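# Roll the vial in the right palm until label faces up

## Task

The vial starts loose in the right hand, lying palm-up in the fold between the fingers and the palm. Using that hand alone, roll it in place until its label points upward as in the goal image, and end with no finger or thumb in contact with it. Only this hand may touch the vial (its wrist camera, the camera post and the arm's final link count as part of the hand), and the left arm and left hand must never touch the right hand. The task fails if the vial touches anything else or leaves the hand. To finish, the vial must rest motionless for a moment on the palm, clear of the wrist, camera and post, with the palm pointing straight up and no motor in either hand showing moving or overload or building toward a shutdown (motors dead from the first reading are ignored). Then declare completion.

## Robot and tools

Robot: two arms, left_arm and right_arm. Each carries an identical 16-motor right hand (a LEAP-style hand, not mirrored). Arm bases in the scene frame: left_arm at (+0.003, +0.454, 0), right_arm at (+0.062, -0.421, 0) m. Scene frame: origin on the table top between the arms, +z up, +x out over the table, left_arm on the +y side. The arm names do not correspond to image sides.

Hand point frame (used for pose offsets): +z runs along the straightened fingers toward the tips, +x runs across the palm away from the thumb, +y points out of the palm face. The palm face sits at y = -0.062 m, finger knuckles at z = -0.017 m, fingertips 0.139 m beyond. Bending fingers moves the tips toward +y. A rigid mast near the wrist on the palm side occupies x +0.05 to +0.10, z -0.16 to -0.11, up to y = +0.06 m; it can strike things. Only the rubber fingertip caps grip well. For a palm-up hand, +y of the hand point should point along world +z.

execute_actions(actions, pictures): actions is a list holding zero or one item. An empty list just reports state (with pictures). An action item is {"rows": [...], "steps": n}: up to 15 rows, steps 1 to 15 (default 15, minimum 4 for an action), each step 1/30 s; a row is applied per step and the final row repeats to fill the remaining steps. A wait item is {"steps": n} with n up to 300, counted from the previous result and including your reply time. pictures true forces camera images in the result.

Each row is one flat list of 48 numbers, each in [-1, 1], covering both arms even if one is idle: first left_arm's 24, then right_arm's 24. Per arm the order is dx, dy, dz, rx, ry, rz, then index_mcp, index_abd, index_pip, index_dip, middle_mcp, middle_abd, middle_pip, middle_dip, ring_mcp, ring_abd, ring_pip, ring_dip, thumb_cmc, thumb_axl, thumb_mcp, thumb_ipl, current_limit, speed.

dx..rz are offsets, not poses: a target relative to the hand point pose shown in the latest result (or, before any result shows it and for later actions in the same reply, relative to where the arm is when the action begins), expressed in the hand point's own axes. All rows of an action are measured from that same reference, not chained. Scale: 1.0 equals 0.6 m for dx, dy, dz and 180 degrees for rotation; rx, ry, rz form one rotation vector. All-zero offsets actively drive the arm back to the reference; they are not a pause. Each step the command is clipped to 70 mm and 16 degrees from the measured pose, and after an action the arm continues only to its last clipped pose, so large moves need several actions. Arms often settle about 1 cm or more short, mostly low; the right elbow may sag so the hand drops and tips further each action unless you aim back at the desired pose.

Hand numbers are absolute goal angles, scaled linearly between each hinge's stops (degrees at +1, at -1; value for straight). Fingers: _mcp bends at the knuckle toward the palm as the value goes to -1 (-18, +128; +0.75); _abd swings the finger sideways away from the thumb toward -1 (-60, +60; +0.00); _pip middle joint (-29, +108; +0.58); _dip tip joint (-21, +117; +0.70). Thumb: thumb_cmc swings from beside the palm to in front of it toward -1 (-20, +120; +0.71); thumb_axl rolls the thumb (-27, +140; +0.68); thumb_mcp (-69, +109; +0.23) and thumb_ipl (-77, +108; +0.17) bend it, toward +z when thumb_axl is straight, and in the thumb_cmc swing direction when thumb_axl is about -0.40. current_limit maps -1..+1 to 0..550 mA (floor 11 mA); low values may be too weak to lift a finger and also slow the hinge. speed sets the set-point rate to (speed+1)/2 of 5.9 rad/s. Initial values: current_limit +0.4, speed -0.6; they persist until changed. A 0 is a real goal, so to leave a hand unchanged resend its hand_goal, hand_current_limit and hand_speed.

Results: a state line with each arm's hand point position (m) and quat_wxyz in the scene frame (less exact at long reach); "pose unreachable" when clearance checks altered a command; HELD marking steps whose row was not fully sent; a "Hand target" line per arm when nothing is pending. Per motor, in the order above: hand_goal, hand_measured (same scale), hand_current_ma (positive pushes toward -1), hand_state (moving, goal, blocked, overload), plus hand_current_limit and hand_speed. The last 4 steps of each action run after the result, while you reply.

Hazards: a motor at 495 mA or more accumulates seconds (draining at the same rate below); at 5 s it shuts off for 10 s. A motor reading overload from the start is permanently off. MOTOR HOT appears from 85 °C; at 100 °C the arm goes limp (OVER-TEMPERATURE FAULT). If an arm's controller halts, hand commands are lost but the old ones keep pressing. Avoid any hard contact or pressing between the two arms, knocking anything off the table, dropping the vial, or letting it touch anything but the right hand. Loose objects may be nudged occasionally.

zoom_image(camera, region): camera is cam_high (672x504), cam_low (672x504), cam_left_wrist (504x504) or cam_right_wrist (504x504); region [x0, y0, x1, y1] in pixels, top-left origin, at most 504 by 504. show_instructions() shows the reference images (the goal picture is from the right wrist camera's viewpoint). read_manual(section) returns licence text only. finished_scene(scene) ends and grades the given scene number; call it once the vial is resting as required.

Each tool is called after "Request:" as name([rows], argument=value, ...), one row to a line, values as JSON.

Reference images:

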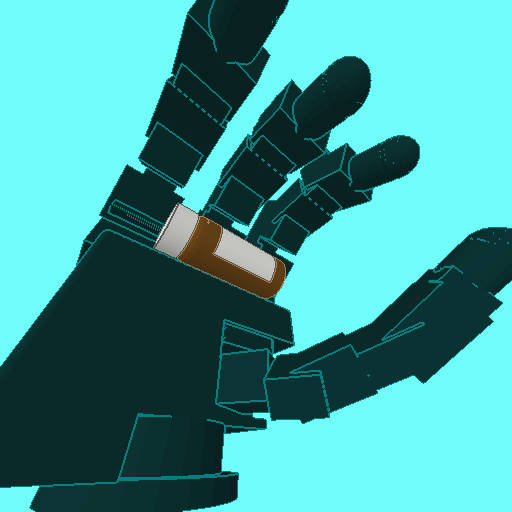

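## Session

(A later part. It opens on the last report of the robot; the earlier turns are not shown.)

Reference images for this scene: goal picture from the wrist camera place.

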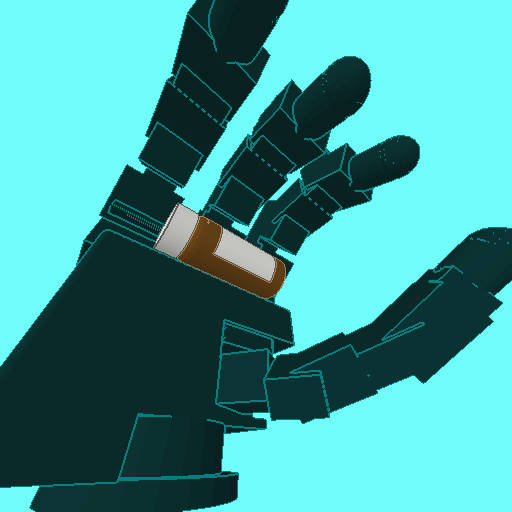

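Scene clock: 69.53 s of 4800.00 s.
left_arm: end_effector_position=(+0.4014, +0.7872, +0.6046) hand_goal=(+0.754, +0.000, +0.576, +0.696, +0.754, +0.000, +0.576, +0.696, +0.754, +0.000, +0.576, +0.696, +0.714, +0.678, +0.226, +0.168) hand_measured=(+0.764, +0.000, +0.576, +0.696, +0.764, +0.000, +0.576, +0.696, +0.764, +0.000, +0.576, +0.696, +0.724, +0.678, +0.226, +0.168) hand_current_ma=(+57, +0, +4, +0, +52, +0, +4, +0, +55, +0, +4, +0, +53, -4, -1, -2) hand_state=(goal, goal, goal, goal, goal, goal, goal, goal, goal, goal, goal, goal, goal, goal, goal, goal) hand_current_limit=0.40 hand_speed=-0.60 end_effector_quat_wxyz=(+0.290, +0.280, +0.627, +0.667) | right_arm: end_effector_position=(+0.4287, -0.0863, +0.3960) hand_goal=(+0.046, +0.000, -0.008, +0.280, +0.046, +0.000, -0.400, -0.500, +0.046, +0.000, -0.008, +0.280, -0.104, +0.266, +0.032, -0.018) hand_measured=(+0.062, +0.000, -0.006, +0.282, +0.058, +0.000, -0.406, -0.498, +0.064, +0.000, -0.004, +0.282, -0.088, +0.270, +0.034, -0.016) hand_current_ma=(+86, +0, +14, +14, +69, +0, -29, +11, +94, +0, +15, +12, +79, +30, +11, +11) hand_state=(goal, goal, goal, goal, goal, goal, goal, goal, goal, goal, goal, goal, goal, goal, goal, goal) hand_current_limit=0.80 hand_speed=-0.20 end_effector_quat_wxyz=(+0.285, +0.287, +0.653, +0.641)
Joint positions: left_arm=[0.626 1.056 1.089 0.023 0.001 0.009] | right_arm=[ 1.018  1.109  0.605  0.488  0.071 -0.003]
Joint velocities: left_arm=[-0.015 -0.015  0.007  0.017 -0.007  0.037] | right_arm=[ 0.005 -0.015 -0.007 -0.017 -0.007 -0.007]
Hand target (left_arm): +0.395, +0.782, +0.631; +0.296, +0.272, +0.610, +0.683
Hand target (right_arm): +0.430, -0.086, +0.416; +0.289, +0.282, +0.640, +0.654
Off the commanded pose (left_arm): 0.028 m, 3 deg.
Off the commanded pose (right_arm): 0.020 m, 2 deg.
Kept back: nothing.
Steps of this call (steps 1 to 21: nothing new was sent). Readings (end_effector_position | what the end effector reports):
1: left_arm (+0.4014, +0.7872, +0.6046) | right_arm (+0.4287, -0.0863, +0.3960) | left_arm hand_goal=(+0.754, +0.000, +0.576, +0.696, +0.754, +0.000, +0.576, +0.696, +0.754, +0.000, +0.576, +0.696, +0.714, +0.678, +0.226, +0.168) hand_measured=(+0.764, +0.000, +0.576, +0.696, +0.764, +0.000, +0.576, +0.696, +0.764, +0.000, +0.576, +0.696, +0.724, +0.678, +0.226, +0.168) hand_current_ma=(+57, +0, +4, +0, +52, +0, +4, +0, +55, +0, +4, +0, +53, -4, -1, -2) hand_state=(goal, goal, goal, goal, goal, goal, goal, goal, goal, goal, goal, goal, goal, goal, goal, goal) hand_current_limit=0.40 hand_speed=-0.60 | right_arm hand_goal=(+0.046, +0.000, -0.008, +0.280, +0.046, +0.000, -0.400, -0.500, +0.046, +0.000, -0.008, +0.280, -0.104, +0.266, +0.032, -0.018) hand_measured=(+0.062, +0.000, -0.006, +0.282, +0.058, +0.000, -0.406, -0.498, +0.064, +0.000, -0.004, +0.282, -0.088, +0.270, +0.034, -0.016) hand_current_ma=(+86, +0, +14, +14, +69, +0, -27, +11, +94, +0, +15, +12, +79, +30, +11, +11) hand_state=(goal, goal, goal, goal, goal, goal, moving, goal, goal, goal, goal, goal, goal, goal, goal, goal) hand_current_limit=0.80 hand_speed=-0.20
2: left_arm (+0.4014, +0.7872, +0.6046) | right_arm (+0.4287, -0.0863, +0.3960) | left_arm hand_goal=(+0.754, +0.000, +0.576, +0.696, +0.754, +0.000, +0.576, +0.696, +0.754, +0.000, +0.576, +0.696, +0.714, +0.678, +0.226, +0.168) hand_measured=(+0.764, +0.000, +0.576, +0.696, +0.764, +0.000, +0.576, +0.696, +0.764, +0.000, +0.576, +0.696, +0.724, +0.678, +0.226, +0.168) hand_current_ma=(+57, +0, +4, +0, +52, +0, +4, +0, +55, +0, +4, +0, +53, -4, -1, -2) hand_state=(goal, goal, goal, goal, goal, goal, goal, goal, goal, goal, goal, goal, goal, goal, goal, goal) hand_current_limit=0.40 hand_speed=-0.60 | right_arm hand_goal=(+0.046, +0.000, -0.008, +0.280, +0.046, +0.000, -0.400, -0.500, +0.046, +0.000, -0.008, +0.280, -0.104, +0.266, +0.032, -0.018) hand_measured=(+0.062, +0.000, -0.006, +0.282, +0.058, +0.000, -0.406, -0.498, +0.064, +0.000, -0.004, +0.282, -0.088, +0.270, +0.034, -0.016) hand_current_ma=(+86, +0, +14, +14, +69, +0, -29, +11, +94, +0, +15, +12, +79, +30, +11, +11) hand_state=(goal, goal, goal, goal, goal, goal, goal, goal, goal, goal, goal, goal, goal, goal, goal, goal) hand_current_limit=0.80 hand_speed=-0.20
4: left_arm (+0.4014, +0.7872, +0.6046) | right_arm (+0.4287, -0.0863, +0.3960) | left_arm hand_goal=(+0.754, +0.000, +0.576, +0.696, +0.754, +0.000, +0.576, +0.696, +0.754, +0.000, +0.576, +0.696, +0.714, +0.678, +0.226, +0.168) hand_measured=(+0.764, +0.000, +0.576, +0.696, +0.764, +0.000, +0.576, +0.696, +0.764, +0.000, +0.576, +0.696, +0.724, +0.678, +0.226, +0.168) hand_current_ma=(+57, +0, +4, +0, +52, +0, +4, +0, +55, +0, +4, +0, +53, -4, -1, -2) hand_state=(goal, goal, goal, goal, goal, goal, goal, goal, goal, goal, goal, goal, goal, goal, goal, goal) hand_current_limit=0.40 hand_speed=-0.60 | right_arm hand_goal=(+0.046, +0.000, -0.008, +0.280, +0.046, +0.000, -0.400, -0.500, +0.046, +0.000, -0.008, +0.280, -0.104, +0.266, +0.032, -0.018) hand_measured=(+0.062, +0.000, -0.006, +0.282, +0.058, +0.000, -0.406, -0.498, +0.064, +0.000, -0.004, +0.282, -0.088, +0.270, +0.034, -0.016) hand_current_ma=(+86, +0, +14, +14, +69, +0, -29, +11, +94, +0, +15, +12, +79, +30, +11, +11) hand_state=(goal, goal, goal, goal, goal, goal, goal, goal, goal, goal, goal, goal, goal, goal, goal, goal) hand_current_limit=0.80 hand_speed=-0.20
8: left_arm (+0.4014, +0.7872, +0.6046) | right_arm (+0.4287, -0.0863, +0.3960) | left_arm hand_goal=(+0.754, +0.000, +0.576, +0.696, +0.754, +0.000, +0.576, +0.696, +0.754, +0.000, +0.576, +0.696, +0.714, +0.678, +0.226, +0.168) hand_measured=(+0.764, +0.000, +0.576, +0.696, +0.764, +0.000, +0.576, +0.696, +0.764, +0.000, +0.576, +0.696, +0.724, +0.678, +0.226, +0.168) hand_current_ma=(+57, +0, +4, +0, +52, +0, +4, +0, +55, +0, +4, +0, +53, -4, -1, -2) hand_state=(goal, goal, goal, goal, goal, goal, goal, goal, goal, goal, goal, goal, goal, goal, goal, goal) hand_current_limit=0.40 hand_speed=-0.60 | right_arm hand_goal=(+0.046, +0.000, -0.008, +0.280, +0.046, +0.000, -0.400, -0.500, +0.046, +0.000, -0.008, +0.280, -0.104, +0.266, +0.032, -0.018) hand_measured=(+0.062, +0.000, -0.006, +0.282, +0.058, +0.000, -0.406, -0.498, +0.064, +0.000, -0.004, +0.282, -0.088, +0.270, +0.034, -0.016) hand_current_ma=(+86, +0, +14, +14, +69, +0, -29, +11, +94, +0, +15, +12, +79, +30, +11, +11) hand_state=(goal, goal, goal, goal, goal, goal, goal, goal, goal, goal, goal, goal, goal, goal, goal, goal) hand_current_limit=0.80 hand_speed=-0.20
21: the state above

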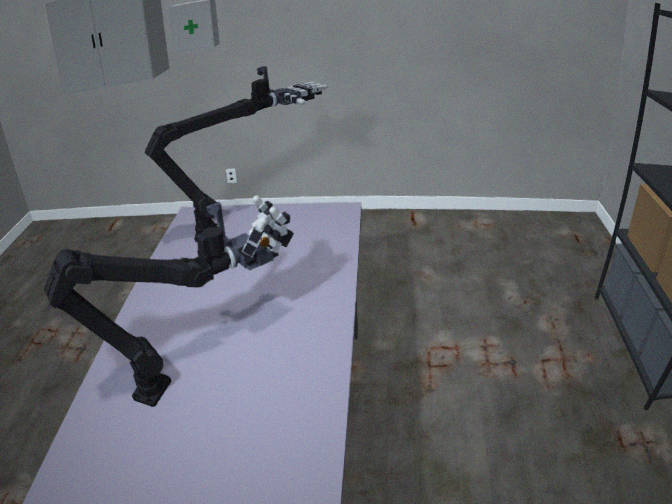

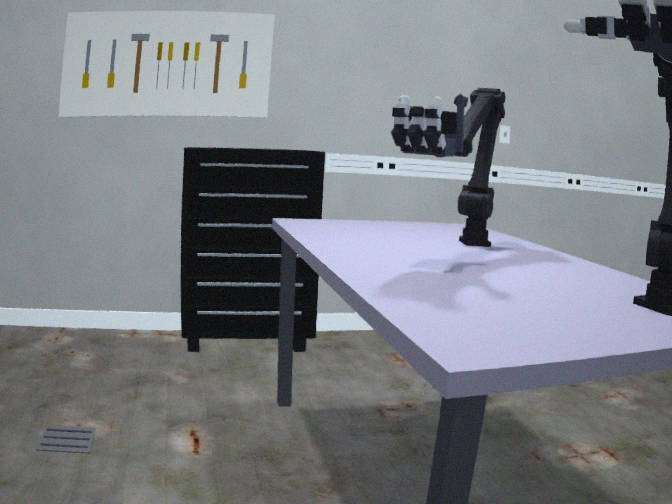

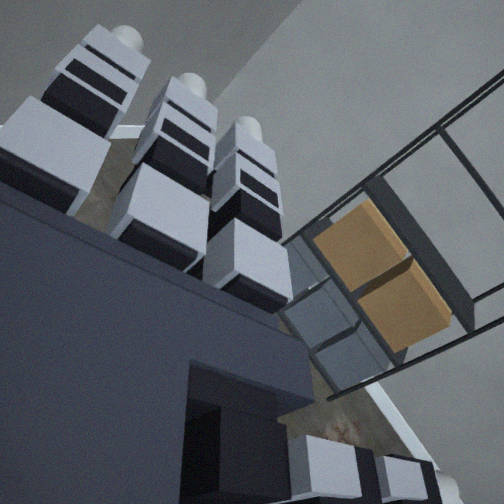

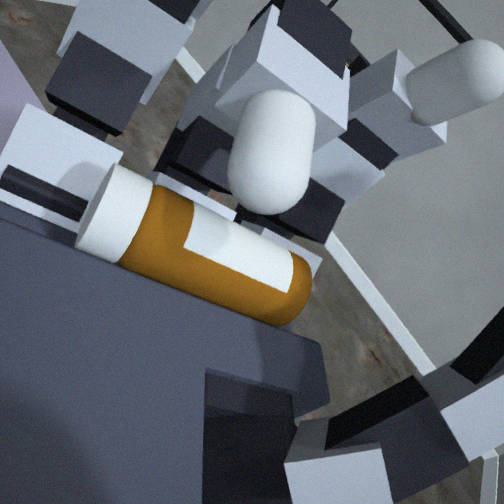

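Request:
execute_actions([
  {"rows": [[0,0.0463,-0.0099,-0.0164,0,0,0.754,0,0.576,0.696,0.754,0,0.576,0.696,0.754,0,0.576,0.696,0.714,0.678,0.226,0.168,0.4,-0.6,0,0.0334,0.0025,-0.0124,0.0004,0.001,0.046,0,-0.008,0.28,0.046,0,-0.008,0.28,0.046,0,-0.008,0.28,-0.104,0.266,0.032,-0.018,0.8,-0.2]], "steps": 4},
])

Request:
execute_actions([
  {"steps": 45},
], pictures=true)

Scene clock: 70.07 s of 4800.00 s.
left_arm: end_effector_position=(+0.4014, +0.7872, +0.6046) hand_goal=(+0.754, +0.000, +0.576, +0.696, +0.754, +0.000, +0.576, +0.696, +0.754, +0.000, +0.576, +0.696, +0.714, +0.678, +0.226, +0.168) hand_measured=(+0.764, +0.000, +0.576, +0.696, +0.764, +0.000, +0.576, +0.696, +0.764, +0.000, +0.576, +0.696, +0.724, +0.678, +0.226, +0.168) hand_current_ma=(+57, +0, +4, +0, +52, +0, +4, +0, +55, +0, +4, +0, +53, -4, -1, -2) hand_state=(goal, goal, goal, goal, goal, goal, goal, goal, goal, goal, goal, goal, goal, goal, goal, goal) hand_current_limit=0.40 hand_speed=-0.60 end_effector_quat_wxyz=(+0.290, +0.280, +0.627, +0.667) | right_arm: end_effector_position=(+0.4287, -0.0863, +0.3960) hand_goal=(+0.046, +0.000, -0.008, +0.280, +0.046, +0.000, -0.400, -0.500, +0.046, +0.000, -0.008, +0.280, -0.104, +0.266, +0.032, -0.018) hand_measured=(+0.062, +0.000, -0.006, +0.282, +0.058, +0.000, -0.406, -0.498, +0.064, +0.000, -0.004, +0.282, -0.088, +0.270, +0.034, -0.016) hand_current_ma=(+86, +0, +14, +14, +69, +0, -29, +11, +94, +0, +15, +12, +79, +30, +11, +11) hand_state=(goal, goal, goal, goal, goal, goal, goal, goal, goal, goal, goal, goal, goal, goal, goal, goal) hand_current_limit=0.80 hand_speed=-0.20 end_effector_quat_wxyz=(+0.285, +0.287, +0.653, +0.641)
Joint positions: left_arm=[0.626 1.056 1.089 0.023 0.001 0.009] | right_arm=[ 1.018  1.109  0.605  0.488  0.071 -0.003]
Joint velocities: left_arm=[-0.005 -0.015  0.002 -0.012  0.037 -0.022] | right_arm=[-0.015 -0.005 -0.007 -0.002 -0.037 -0.051]
Kept back: the last 4 steps of this action.
Steps of this call (steps 1 to 16: nothing new was sent). Readings (end_effector_position | what the end effector reports):
1: left_arm (+0.4014, +0.7872, +0.6046) | right_arm (+0.4287, -0.0863, +0.3960) | left_arm hand_goal=(+0.754, +0.000, +0.576, +0.696, +0.754, +0.000, +0.576, +0.696, +0.754, +0.000, +0.576, +0.696, +0.714, +0.678, +0.226, +0.168) hand_measured=(+0.764, +0.000, +0.576, +0.696, +0.764, +0.000, +0.576, +0.696, +0.764, +0.000, +0.576, +0.696, +0.724, +0.678, +0.226, +0.168) hand_current_ma=(+57, +0, +4, +0, +52, +0, +4, +0, +55, +0, +4, +0, +53, -4, -1, -2) hand_state=(goal, goal, goal, goal, goal, goal, goal, goal, goal, goal, goal, goal, goal, goal, goal, goal) hand_current_limit=0.40 hand_speed=-0.60 | right_arm hand_goal=(+0.046, +0.000, -0.008, +0.280, +0.046, +0.000, -0.400, -0.500, +0.046, +0.000, -0.008, +0.280, -0.104, +0.266, +0.032, -0.018) hand_measured=(+0.062, +0.000, -0.006, +0.282, +0.058, +0.000, -0.406, -0.498, +0.064, +0.000, -0.004, +0.282, -0.088, +0.270, +0.034, -0.016) hand_current_ma=(+86, +0, +14, +14, +69, +0, -29, +11, +94, +0, +15, +12, +79, +30, +11, +11) hand_state=(goal, goal, goal, goal, goal, goal, goal, goal, goal, goal, goal, goal, goal, goal, goal, goal) hand_current_limit=0.80 hand_speed=-0.20
2: left_arm (+0.4014, +0.7872, +0.6046) | right_arm (+0.4287, -0.0863, +0.3960) | left_arm hand_goal=(+0.754, +0.000, +0.576, +0.696, +0.754, +0.000, +0.576, +0.696, +0.754, +0.000, +0.576, +0.696, +0.714, +0.678, +0.226, +0.168) hand_measured=(+0.764, +0.000, +0.576, +0.696, +0.764, +0.000, +0.576, +0.696, +0.764, +0.000, +0.576, +0.696, +0.724, +0.678, +0.226, +0.168) hand_current_ma=(+57, +0, +4, +0, +52, +0, +4, +0, +55, +0, +4, +0, +53, -4, -1, -2) hand_state=(goal, goal, goal, goal, goal, goal, goal, goal, goal, goal, goal, goal, goal, goal, goal, goal) hand_current_limit=0.40 hand_speed=-0.60 | right_arm hand_goal=(+0.046, +0.000, -0.008, +0.280, +0.046, +0.000, -0.400, -0.500, +0.046, +0.000, -0.008, +0.280, -0.104, +0.266, +0.032, -0.018) hand_measured=(+0.062, +0.000, -0.006, +0.282, +0.058, +0.000, -0.406, -0.498, +0.064, +0.000, -0.004, +0.282, -0.088, +0.270, +0.034, -0.016) hand_current_ma=(+86, +0, +14, +14, +69, +0, -29, +11, +94, +0, +15, +12, +79, +30, +11, +11) hand_state=(goal, goal, goal, goal, goal, goal, goal, goal, goal, goal, goal, goal, goal, goal, goal, goal) hand_current_limit=0.80 hand_speed=-0.20
4: left_arm (+0.4014, +0.7872, +0.6046) | right_arm (+0.4287, -0.0863, +0.3960) | left_arm hand_goal=(+0.754, +0.000, +0.576, +0.696, +0.754, +0.000, +0.576, +0.696, +0.754, +0.000, +0.576, +0.696, +0.714, +0.678, +0.226, +0.168) hand_measured=(+0.764, +0.000, +0.576, +0.696, +0.764, +0.000, +0.576, +0.696, +0.764, +0.000, +0.576, +0.696, +0.724, +0.678, +0.226, +0.168) hand_current_ma=(+57, +0, +4, +0, +52, +0, +4, +0, +55, +0, +4, +0, +53, -4, -1, -2) hand_state=(goal, goal, goal, goal, goal, goal, goal, goal, goal, goal, goal, goal, goal, goal, goal, goal) hand_current_limit=0.40 hand_speed=-0.60 | right_arm hand_goal=(+0.046, +0.000, -0.008, +0.280, +0.046, +0.000, -0.400, -0.500, +0.046, +0.000, -0.008, +0.280, -0.104, +0.266, +0.032, -0.018) hand_measured=(+0.062, +0.000, -0.006, +0.282, +0.058, +0.000, -0.406, -0.498, +0.064, +0.000, -0.004, +0.282, -0.088, +0.270, +0.034, -0.016) hand_current_ma=(+86, +0, +14, +14, +69, +0, -29, +11, +94, +0, +15, +12, +79, +30, +11, +11) hand_state=(goal, goal, goal, goal, goal, goal, goal, goal, goal, goal, goal, goal, goal, goal, goal, goal) hand_current_limit=0.80 hand_speed=-0.20
8: left_arm (+0.4014, +0.7872, +0.6046) | right_arm (+0.4287, -0.0863, +0.3960) | left_arm hand_goal=(+0.754, +0.000, +0.576, +0.696, +0.754, +0.000, +0.576, +0.696, +0.754, +0.000, +0.576, +0.696, +0.714, +0.678, +0.226, +0.168) hand_measured=(+0.764, +0.000, +0.576, +0.696, +0.764, +0.000, +0.576, +0.696, +0.764, +0.000, +0.576, +0.696, +0.724, +0.678, +0.226, +0.168) hand_current_ma=(+57, +0, +4, +0, +52, +0, +4, +0, +55, +0, +4, +0, +53, -4, -1, -2) hand_state=(goal, goal, goal, goal, goal, goal, goal, goal, goal, goal, goal, goal, goal, goal, goal, goal) hand_current_limit=0.40 hand_speed=-0.60 | right_arm hand_goal=(+0.046, +0.000, -0.008, +0.280, +0.046, +0.000, -0.400, -0.500, +0.046, +0.000, -0.008, +0.280, -0.104, +0.266, +0.032, -0.018) hand_measured=(+0.062, +0.000, -0.006, +0.282, +0.058, +0.000, -0.406, -0.498, +0.064, +0.000, -0.004, +0.282, -0.088, +0.270, +0.034, -0.016) hand_current_ma=(+86, +0, +14, +14, +69, +0, -29, +11, +94, +0, +15, +12, +79, +30, +11, +11) hand_state=(goal, goal, goal, goal, goal, goal, goal, goal, goal, goal, goal, goal, goal, goal, goal, goal) hand_current_limit=0.80 hand_speed=-0.20
16: the state above

Scene clock: 71.57 s of 4800.00 s.
left_arm: end_effector_position=(+0.4014, +0.7872, +0.6046) hand_goal=(+0.754, +0.000, +0.576, +0.696, +0.754, +0.000, +0.576, +0.696, +0.754, +0.000, +0.576, +0.696, +0.714, +0.678, +0.226, +0.168) hand_measured=(+0.764, +0.000, +0.576, +0.696, +0.764, +0.000, +0.576, +0.696, +0.764, +0.000, +0.576, +0.696, +0.724, +0.678, +0.226, +0.168) hand_current_ma=(+57, +0, +4, +0, +52, +0, +4, +0, +55, +0, +4, +0, +53, -4, -1, -2) hand_state=(goal, goal, goal, goal, goal, goal, goal, goal, goal, goal, goal, goal, goal, goal, goal, goal) hand_current_limit=0.40 hand_speed=-0.60 end_effector_quat_wxyz=(+0.290, +0.280, +0.627, +0.667) | right_arm: end_effector_position=(+0.4287, -0.0863, +0.3960) hand_goal=(+0.046, +0.000, -0.008, +0.280, +0.046, +0.000, -0.008, +0.280, +0.046, +0.000, -0.008, +0.280, -0.104, +0.266, +0.032, -0.018) hand_measured=(+0.062, +0.000, -0.006, +0.282, +0.058, +0.000, -0.010, +0.276, +0.064, +0.000, -0.004, +0.282, -0.088, +0.270, +0.034, -0.016) hand_current_ma=(+86, +0, +14, +14, +67, +0, -14, -19, +94, +0, +15, +12, +79, +30, +11, +11) hand_state=(goal, goal, goal, goal, goal, goal, goal, goal, goal, goal, goal, goal, goal, goal, goal, goal) hand_current_limit=0.80 hand_speed=-0.20 end_effector_quat_wxyz=(+0.285, +0.287, +0.653, +0.641)
Joint positions: left_arm=[0.626 1.056 1.089 0.023 0.001 0.009] | right_arm=[ 1.018  1.109  0.605  0.488  0.071 -0.003]
Joint velocities: left_arm=[-0.015 -0.005 -0.002 -0.002  0.037  0.007] | right_arm=[-0.015 -0.005 -0.002 -0.022  0.022 -0.051]
Hand target (left_arm): +0.395, +0.782, +0.631; +0.296, +0.272, +0.610, +0.683
Hand target (right_arm): +0.430, -0.086, +0.416; +0.289, +0.282, +0.640, +0.654
Off the commanded pose (left_arm): 0.028 m, 3 deg.
Off the commanded pose (right_arm): 0.020 m, 2 deg.
Kept back: nothing.
Steps of this call (steps 1 to 4: the last 4 steps of your previous action; steps 5 to 45: nothing new was sent). Readings (end_effector_position | what the end effector reports):
1: left_arm (+0.4014, +0.7872, +0.6046) | right_arm (+0.4287, -0.0863, +0.3960) | left_arm hand_goal=(+0.754, +0.000, +0.576, +0.696, +0.754, +0.000, +0.576, +0.696, +0.754, +0.000, +0.576, +0.696, +0.714, +0.678, +0.226, +0.168) hand_measured=(+0.764, +0.000, +0.576, +0.696, +0.764, +0.000, +0.576, +0.696, +0.764, +0.000, +0.576, +0.696, +0.724, +0.678, +0.226, +0.168) hand_current_ma=(+57, +0, +4, +0, +52, +0, +4, +0, +55, +0, +4, +0, +53, -4, -1, -2) hand_state=(goal, goal, goal, goal, goal, goal, goal, goal, goal, goal, goal, goal, goal, goal, goal, goal) hand_current_limit=0.40 hand_speed=-0.60 | right_arm hand_goal=(+0.046, +0.000, -0.008, +0.280, +0.046, +0.000, -0.008, +0.280, +0.046, +0.000, -0.008, +0.280, -0.104, +0.266, +0.032, -0.018) hand_measured=(+0.062, +0.000, -0.006, +0.282, +0.058, +0.000, -0.406, -0.498, +0.064, +0.000, -0.004, +0.282, -0.088, +0.270, +0.034, -0.016) hand_current_ma=(+86, +0, +14, +14, +69, +0, -29, +11, +94, +0, +15, +12, +79, +30, +11, +11) hand_state=(goal, goal, goal, goal, goal, goal, moving, moving, goal, goal, goal, goal, goal, goal, goal, goal) hand_current_limit=0.80 hand_speed=-0.20
2: left_arm (+0.4014, +0.7872, +0.6046) | right_arm (+0.4287, -0.0863, +0.3960) | left_arm hand_goal=(+0.754, +0.000, +0.576, +0.696, +0.754, +0.000, +0.576, +0.696, +0.754, +0.000, +0.576, +0.696, +0.714, +0.678, +0.226, +0.168) hand_measured=(+0.764, +0.000, +0.576, +0.696, +0.764, +0.000, +0.576, +0.696, +0.764, +0.000, +0.576, +0.696, +0.724, +0.678, +0.226, +0.168) hand_current_ma=(+57, +0, +4, +0, +52, +0, +4, +0, +55, +0, +4, +0, +53, -4, -1, -2) hand_state=(goal, goal, goal, goal, goal, goal, goal, goal, goal, goal, goal, goal, goal, goal, goal, goal) hand_current_limit=0.40 hand_speed=-0.60 | right_arm hand_goal=(+0.046, +0.000, -0.008, +0.280, +0.046, +0.000, -0.008, +0.280, +0.046, +0.000, -0.008, +0.280, -0.104, +0.266, +0.032, -0.018) hand_measured=(+0.062, +0.000, -0.006, +0.282, +0.058, +0.000, -0.400, -0.494, +0.064, +0.000, -0.004, +0.282, -0.088, +0.270, +0.034, -0.016) hand_current_ma=(+86, +0, +14, +14, +63, +0, -189, -175, +94, +0, +15, +12, +79, +30, +11, +11) hand_state=(goal, goal, goal, goal, moving, goal, moving, moving, goal, goal, goal, goal, goal, goal, goal, goal) hand_current_limit=0.80 hand_speed=-0.20
4: left_arm (+0.4014, +0.7872, +0.6046) | right_arm (+0.4287, -0.0863, +0.3960) | left_arm hand_goal=(+0.754, +0.000, +0.576, +0.696, +0.754, +0.000, +0.576, +0.696, +0.754, +0.000, +0.576, +0.696, +0.714, +0.678, +0.226, +0.168) hand_measured=(+0.764, +0.000, +0.576, +0.696, +0.764, +0.000, +0.576, +0.696, +0.764, +0.000, +0.576, +0.696, +0.724, +0.678, +0.226, +0.168) hand_current_ma=(+57, +0, +4, +0, +52, +0, +4, +0, +55, +0, +4, +0, +53, -4, -1, -2) hand_state=(goal, goal, goal, goal, goal, goal, goal, goal, goal, goal, goal, goal, goal, goal, goal, goal) hand_current_limit=0.40 hand_speed=-0.60 | right_arm hand_goal=(+0.046, +0.000, -0.008, +0.280, +0.046, +0.000, -0.008, +0.280, +0.046, +0.000, -0.008, +0.280, -0.104, +0.266, +0.032, -0.018) hand_measured=(+0.062, +0.000, -0.006, +0.282, +0.058, +0.000, -0.322, -0.416, +0.064, +0.000, -0.004, +0.282, -0.088, +0.270, +0.034, -0.016) hand_current_ma=(+86, +0, +14, +14, +67, +0, -119, -105, +94, +0, +15, +12, +79, +30, +11, +11) hand_state=(goal, goal, goal, goal, goal, goal, moving, moving, goal, goal, goal, goal, goal, goal, goal, goal) hand_current_limit=0.80 hand_speed=-0.20
8: left_arm (+0.4014, +0.7872, +0.6046) | right_arm (+0.4287, -0.0863, +0.3960) | left_arm hand_goal=(+0.754, +0.000, +0.576, +0.696, +0.754, +0.000, +0.576, +0.696, +0.754, +0.000, +0.576, +0.696, +0.714, +0.678, +0.226, +0.168) hand_measured=(+0.764, +0.000, +0.576, +0.696, +0.764, +0.000, +0.576, +0.696, +0.764, +0.000, +0.576, +0.696, +0.724, +0.678, +0.226, +0.168) hand_current_ma=(+57, +0, +4, +0, +52, +0, +4, +0, +55, +0, +4, +0, +53, -4, -1, -2) hand_state=(goal, goal, goal, goal, goal, goal, goal, goal, goal, goal, goal, goal, goal, goal, goal, goal) hand_current_limit=0.40 hand_speed=-0.60 | right_arm hand_goal=(+0.046, +0.000, -0.008, +0.280, +0.046, +0.000, -0.008, +0.280, +0.046, +0.000, -0.008, +0.280, -0.104, +0.266, +0.032, -0.018) hand_measured=(+0.062, +0.000, -0.006, +0.282, +0.058, +0.000, -0.132, -0.228, +0.064, +0.000, -0.004, +0.282, -0.088, +0.270, +0.034, -0.016) hand_current_ma=(+86, +0, +14, +14, +67, +0, -89, -91, +94, +0, +15, +12, +79, +30, +11, +11) hand_state=(goal, goal, goal, goal, goal, goal, moving, moving, goal, goal, goal, goal, goal, goal, goal, goal) hand_current_limit=0.80 hand_speed=-0.20
45: the state above

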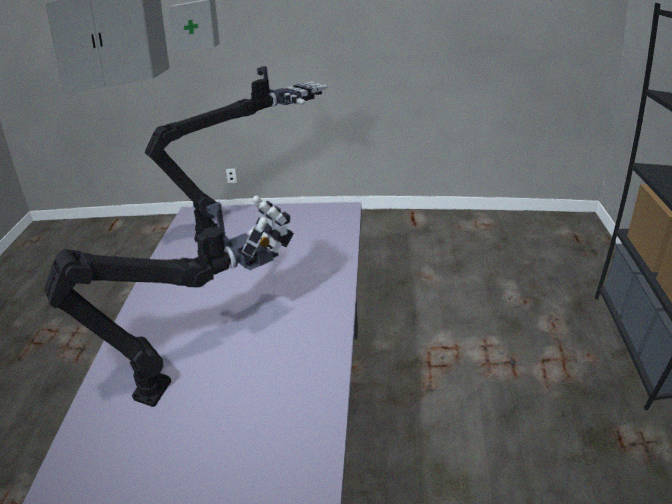

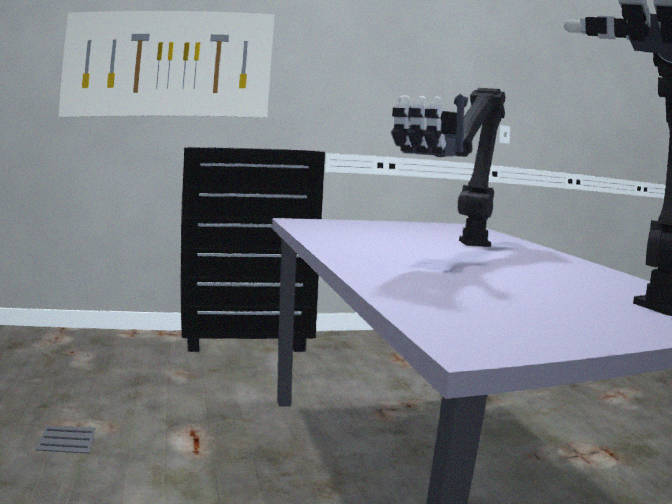

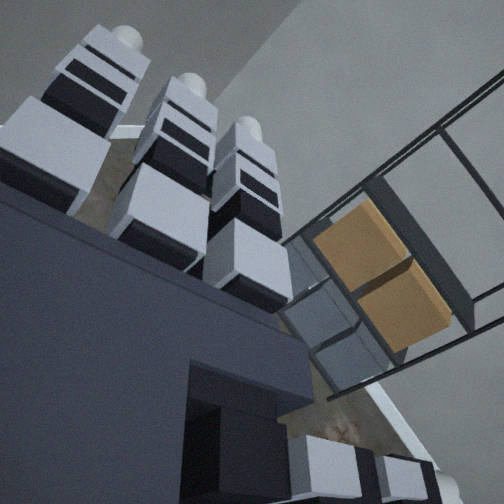

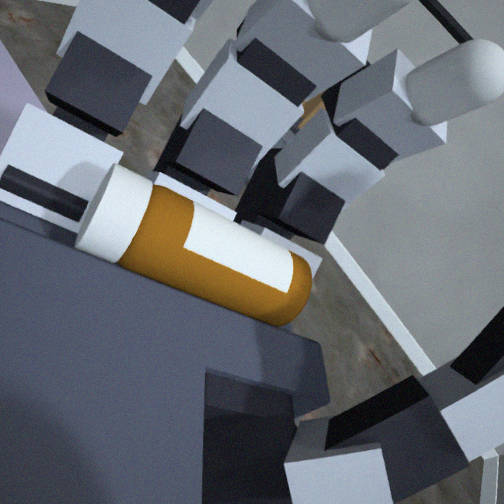

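Request:
execute_actions([
  {"steps": 60},
], pictures=true)

Scene clock: 73.57 s of 4800.00 s.
left_arm: end_effector_position=(+0.4014, +0.7872, +0.6046) hand_goal=(+0.754, +0.000, +0.576, +0.696, +0.754, +0.000, +0.576, +0.696, +0.754, +0.000, +0.576, +0.696, +0.714, +0.678, +0.226, +0.168) hand_measured=(+0.764, +0.000, +0.576, +0.696, +0.764, +0.000, +0.576, +0.696, +0.764, +0.000, +0.576, +0.696, +0.724, +0.678, +0.226, +0.168) hand_current_ma=(+57, +0, +4, +0, +52, +0, +4, +0, +55, +0, +4, +0, +53, -4, -1, -2) hand_state=(goal, goal, goal, goal, goal, goal, goal, goal, goal, goal, goal, goal, goal, goal, goal, goal) hand_current_limit=0.40 hand_speed=-0.60 end_effector_quat_wxyz=(+0.290, +0.280, +0.627, +0.667) | right_arm: end_effector_position=(+0.4287, -0.0863, +0.3960) hand_goal=(+0.046, +0.000, -0.008, +0.280, +0.046, +0.000, -0.008, +0.280, +0.046, +0.000, -0.008, +0.280, -0.104, +0.266, +0.032, -0.018) hand_measured=(+0.062, +0.000, -0.006, +0.282, +0.058, +0.000, -0.010, +0.276, +0.064, +0.000, -0.004, +0.282, -0.088, +0.270, +0.034, -0.016) hand_current_ma=(+86, +0, +14, +14, +67, +0, -14, -19, +94, +0, +15, +12, +79, +30, +11, +11) hand_state=(goal, goal, goal, goal, goal, goal, goal, goal, goal, goal, goal, goal, goal, goal, goal, goal) hand_current_limit=0.80 hand_speed=-0.20 end_effector_quat_wxyz=(+0.285, +0.287, +0.653, +0.641)
Joint positions: left_arm=[0.626 1.056 1.089 0.023 0.001 0.009] | right_arm=[ 1.018  1.109  0.605  0.488  0.071 -0.003]
Joint velocities: left_arm=[-0.005 -0.005 -0.007 -0.027  0.051 -0.051] | right_arm=[ 0.005  0.005 -0.002 -0.007  0.007  0.022]
Hand target (left_arm): +0.395, +0.782, +0.631; +0.296, +0.272, +0.610, +0.683
Hand target (right_arm): +0.430, -0.086, +0.416; +0.289, +0.282, +0.640, +0.654
Off the commanded pose (left_arm): 0.028 m, 3 deg.
Off the commanded pose (right_arm): 0.020 m, 2 deg.
Kept back: nothing.
Steps of this call (steps 1 to 60: nothing new was sent). Readings (end_effector_position | what the end effector reports):
1: left_arm (+0.4014, +0.7872, +0.6046) | right_arm (+0.4287, -0.0863, +0.3960) | left_arm hand_goal=(+0.754, +0.000, +0.576, +0.696, +0.754, +0.000, +0.576, +0.696, +0.754, +0.000, +0.576, +0.696, +0.714, +0.678, +0.226, +0.168) hand_measured=(+0.764, +0.000, +0.576, +0.696, +0.764, +0.000, +0.576, +0.696, +0.764, +0.000, +0.576, +0.696, +0.724, +0.678, +0.226, +0.168) hand_current_ma=(+57, +0, +4, +0, +52, +0, +4, +0, +55, +0, +4, +0, +53, -4, -1, -2) hand_state=(goal, goal, goal, goal, goal, goal, goal, goal, goal, goal, goal, goal, goal, goal, goal, goal) hand_current_limit=0.40 hand_speed=-0.60 | right_arm hand_goal=(+0.046, +0.000, -0.008, +0.280, +0.046, +0.000, -0.008, +0.280, +0.046, +0.000, -0.008, +0.280, -0.104, +0.266, +0.032, -0.018) hand_measured=(+0.062, +0.000, -0.006, +0.282, +0.058, +0.000, -0.010, +0.276, +0.064, +0.000, -0.004, +0.282, -0.088, +0.270, +0.034, -0.016) hand_current_ma=(+86, +0, +14, +14, +67, +0, -14, -19, +94, +0, +15, +12, +79, +30, +11, +11) hand_state=(goal, goal, goal, goal, goal, goal, goal, goal, goal, goal, goal, goal, goal, goal, goal, goal) hand_current_limit=0.80 hand_speed=-0.20
2: left_arm (+0.4014, +0.7872, +0.6046) | right_arm (+0.4287, -0.0863, +0.3960) | left_arm hand_goal=(+0.754, +0.000, +0.576, +0.696, +0.754, +0.000, +0.576, +0.696, +0.754, +0.000, +0.576, +0.696, +0.714, +0.678, +0.226, +0.168) hand_measured=(+0.764, +0.000, +0.576, +0.696, +0.764, +0.000, +0.576, +0.696, +0.764, +0.000, +0.576, +0.696, +0.724, +0.678, +0.226, +0.168) hand_current_ma=(+57, +0, +4, +0, +52, +0, +4, +0, +55, +0, +4, +0, +53, -4, -1, -2) hand_state=(goal, goal, goal, goal, goal, goal, goal, goal, goal, goal, goal, goal, goal, goal, goal, goal) hand_current_limit=0.40 hand_speed=-0.60 | right_arm hand_goal=(+0.046, +0.000, -0.008, +0.280, +0.046, +0.000, -0.008, +0.280, +0.046, +0.000, -0.008, +0.280, -0.104, +0.266, +0.032, -0.018) hand_measured=(+0.062, +0.000, -0.006, +0.282, +0.058, +0.000, -0.010, +0.276, +0.064, +0.000, -0.004, +0.282, -0.088, +0.270, +0.034, -0.016) hand_current_ma=(+86, +0, +14, +14, +67, +0, -14, -19, +94, +0, +15, +12, +79, +30, +11, +11) hand_state=(goal, goal, goal, goal, goal, goal, goal, goal, goal, goal, goal, goal, goal, goal, goal, goal) hand_current_limit=0.80 hand_speed=-0.20
4: left_arm (+0.4014, +0.7872, +0.6046) | right_arm (+0.4287, -0.0863, +0.3960) | left_arm hand_goal=(+0.754, +0.000, +0.576, +0.696, +0.754, +0.000, +0.576, +0.696, +0.754, +0.000, +0.576, +0.696, +0.714, +0.678, +0.226, +0.168) hand_measured=(+0.764, +0.000, +0.576, +0.696, +0.764, +0.000, +0.576, +0.696, +0.764, +0.000, +0.576, +0.696, +0.724, +0.678, +0.226, +0.168) hand_current_ma=(+57, +0, +4, +0, +52, +0, +4, +0, +55, +0, +4, +0, +53, -4, -1, -2) hand_state=(goal, goal, goal, goal, goal, goal, goal, goal, goal, goal, goal, goal, goal, goal, goal, goal) hand_current_limit=0.40 hand_speed=-0.60 | right_arm hand_goal=(+0.046, +0.000, -0.008, +0.280, +0.046, +0.000, -0.008, +0.280, +0.046, +0.000, -0.008, +0.280, -0.104, +0.266, +0.032, -0.018) hand_measured=(+0.062, +0.000, -0.006, +0.282, +0.058, +0.000, -0.010, +0.276, +0.064, +0.000, -0.004, +0.282, -0.088, +0.270, +0.034, -0.016) hand_current_ma=(+86, +0, +14, +14, +67, +0, -14, -19, +94, +0, +15, +12, +79, +30, +11, +11) hand_state=(goal, goal, goal, goal, goal, goal, goal, goal, goal, goal, goal, goal, goal, goal, goal, goal) hand_current_limit=0.80 hand_speed=-0.20
8: left_arm (+0.4014, +0.7872, +0.6046) | right_arm (+0.4287, -0.0863, +0.3960) | left_arm hand_goal=(+0.754, +0.000, +0.576, +0.696, +0.754, +0.000, +0.576, +0.696, +0.754, +0.000, +0.576, +0.696, +0.714, +0.678, +0.226, +0.168) hand_measured=(+0.764, +0.000, +0.576, +0.696, +0.764, +0.000, +0.576, +0.696, +0.764, +0.000, +0.576, +0.696, +0.724, +0.678, +0.226, +0.168) hand_current_ma=(+57, +0, +4, +0, +52, +0, +4, +0, +55, +0, +4, +0, +53, -4, -1, -2) hand_state=(goal, goal, goal, goal, goal, goal, goal, goal, goal, goal, goal, goal, goal, goal, goal, goal) hand_current_limit=0.40 hand_speed=-0.60 | right_arm hand_goal=(+0.046, +0.000, -0.008, +0.280, +0.046, +0.000, -0.008, +0.280, +0.046, +0.000, -0.008, +0.280, -0.104, +0.266, +0.032, -0.018) hand_measured=(+0.062, +0.000, -0.006, +0.282, +0.058, +0.000, -0.010, +0.276, +0.064, +0.000, -0.004, +0.282, -0.088, +0.270, +0.034, -0.016) hand_current_ma=(+86, +0, +14, +14, +67, +0, -14, -19, +94, +0, +15, +12, +79, +30, +11, +11) hand_state=(goal, goal, goal, goal, goal, goal, goal, goal, goal, goal, goal, goal, goal, goal, goal, goal) hand_current_limit=0.80 hand_speed=-0.20
60: the state above

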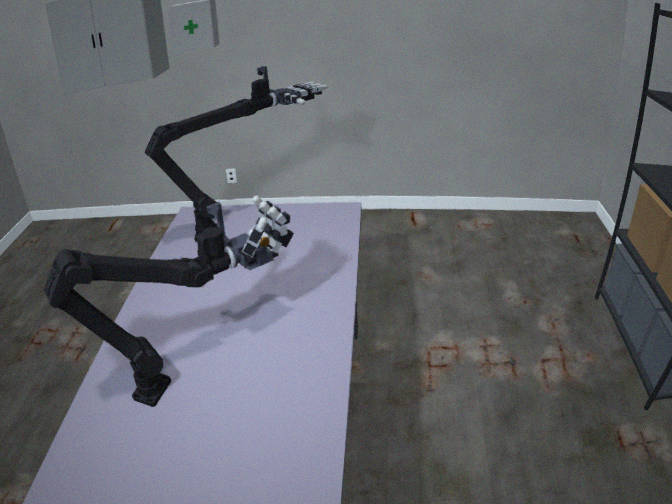

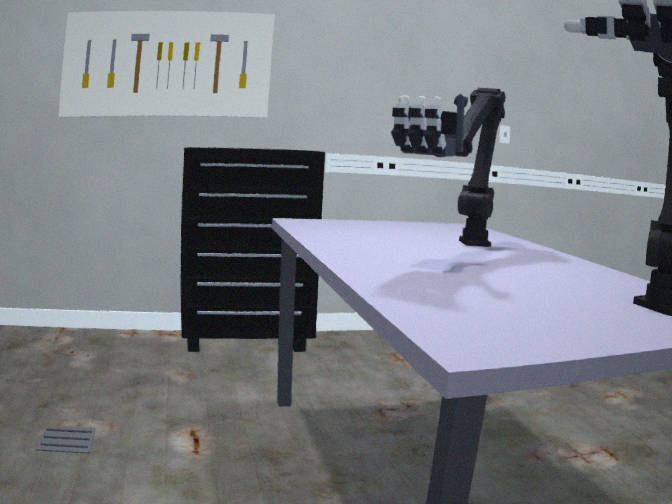

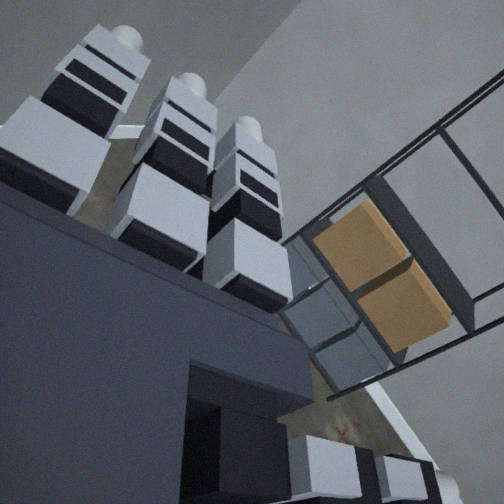

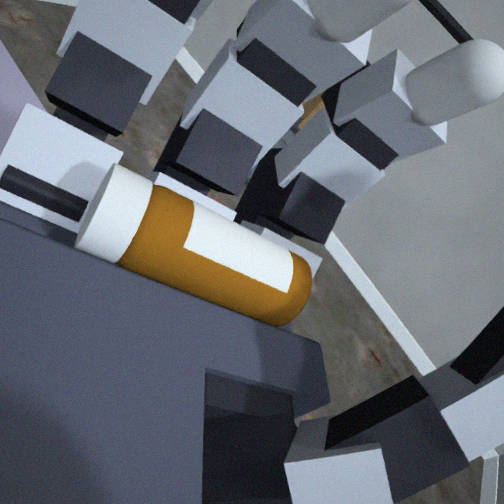

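The vial is lying still in the crease with its label up, matching the goal picture, and every motor reads "goal". I'm finishing scene 1.

Request:
finished_scene(scene=1)

The scene is finished: the task was done.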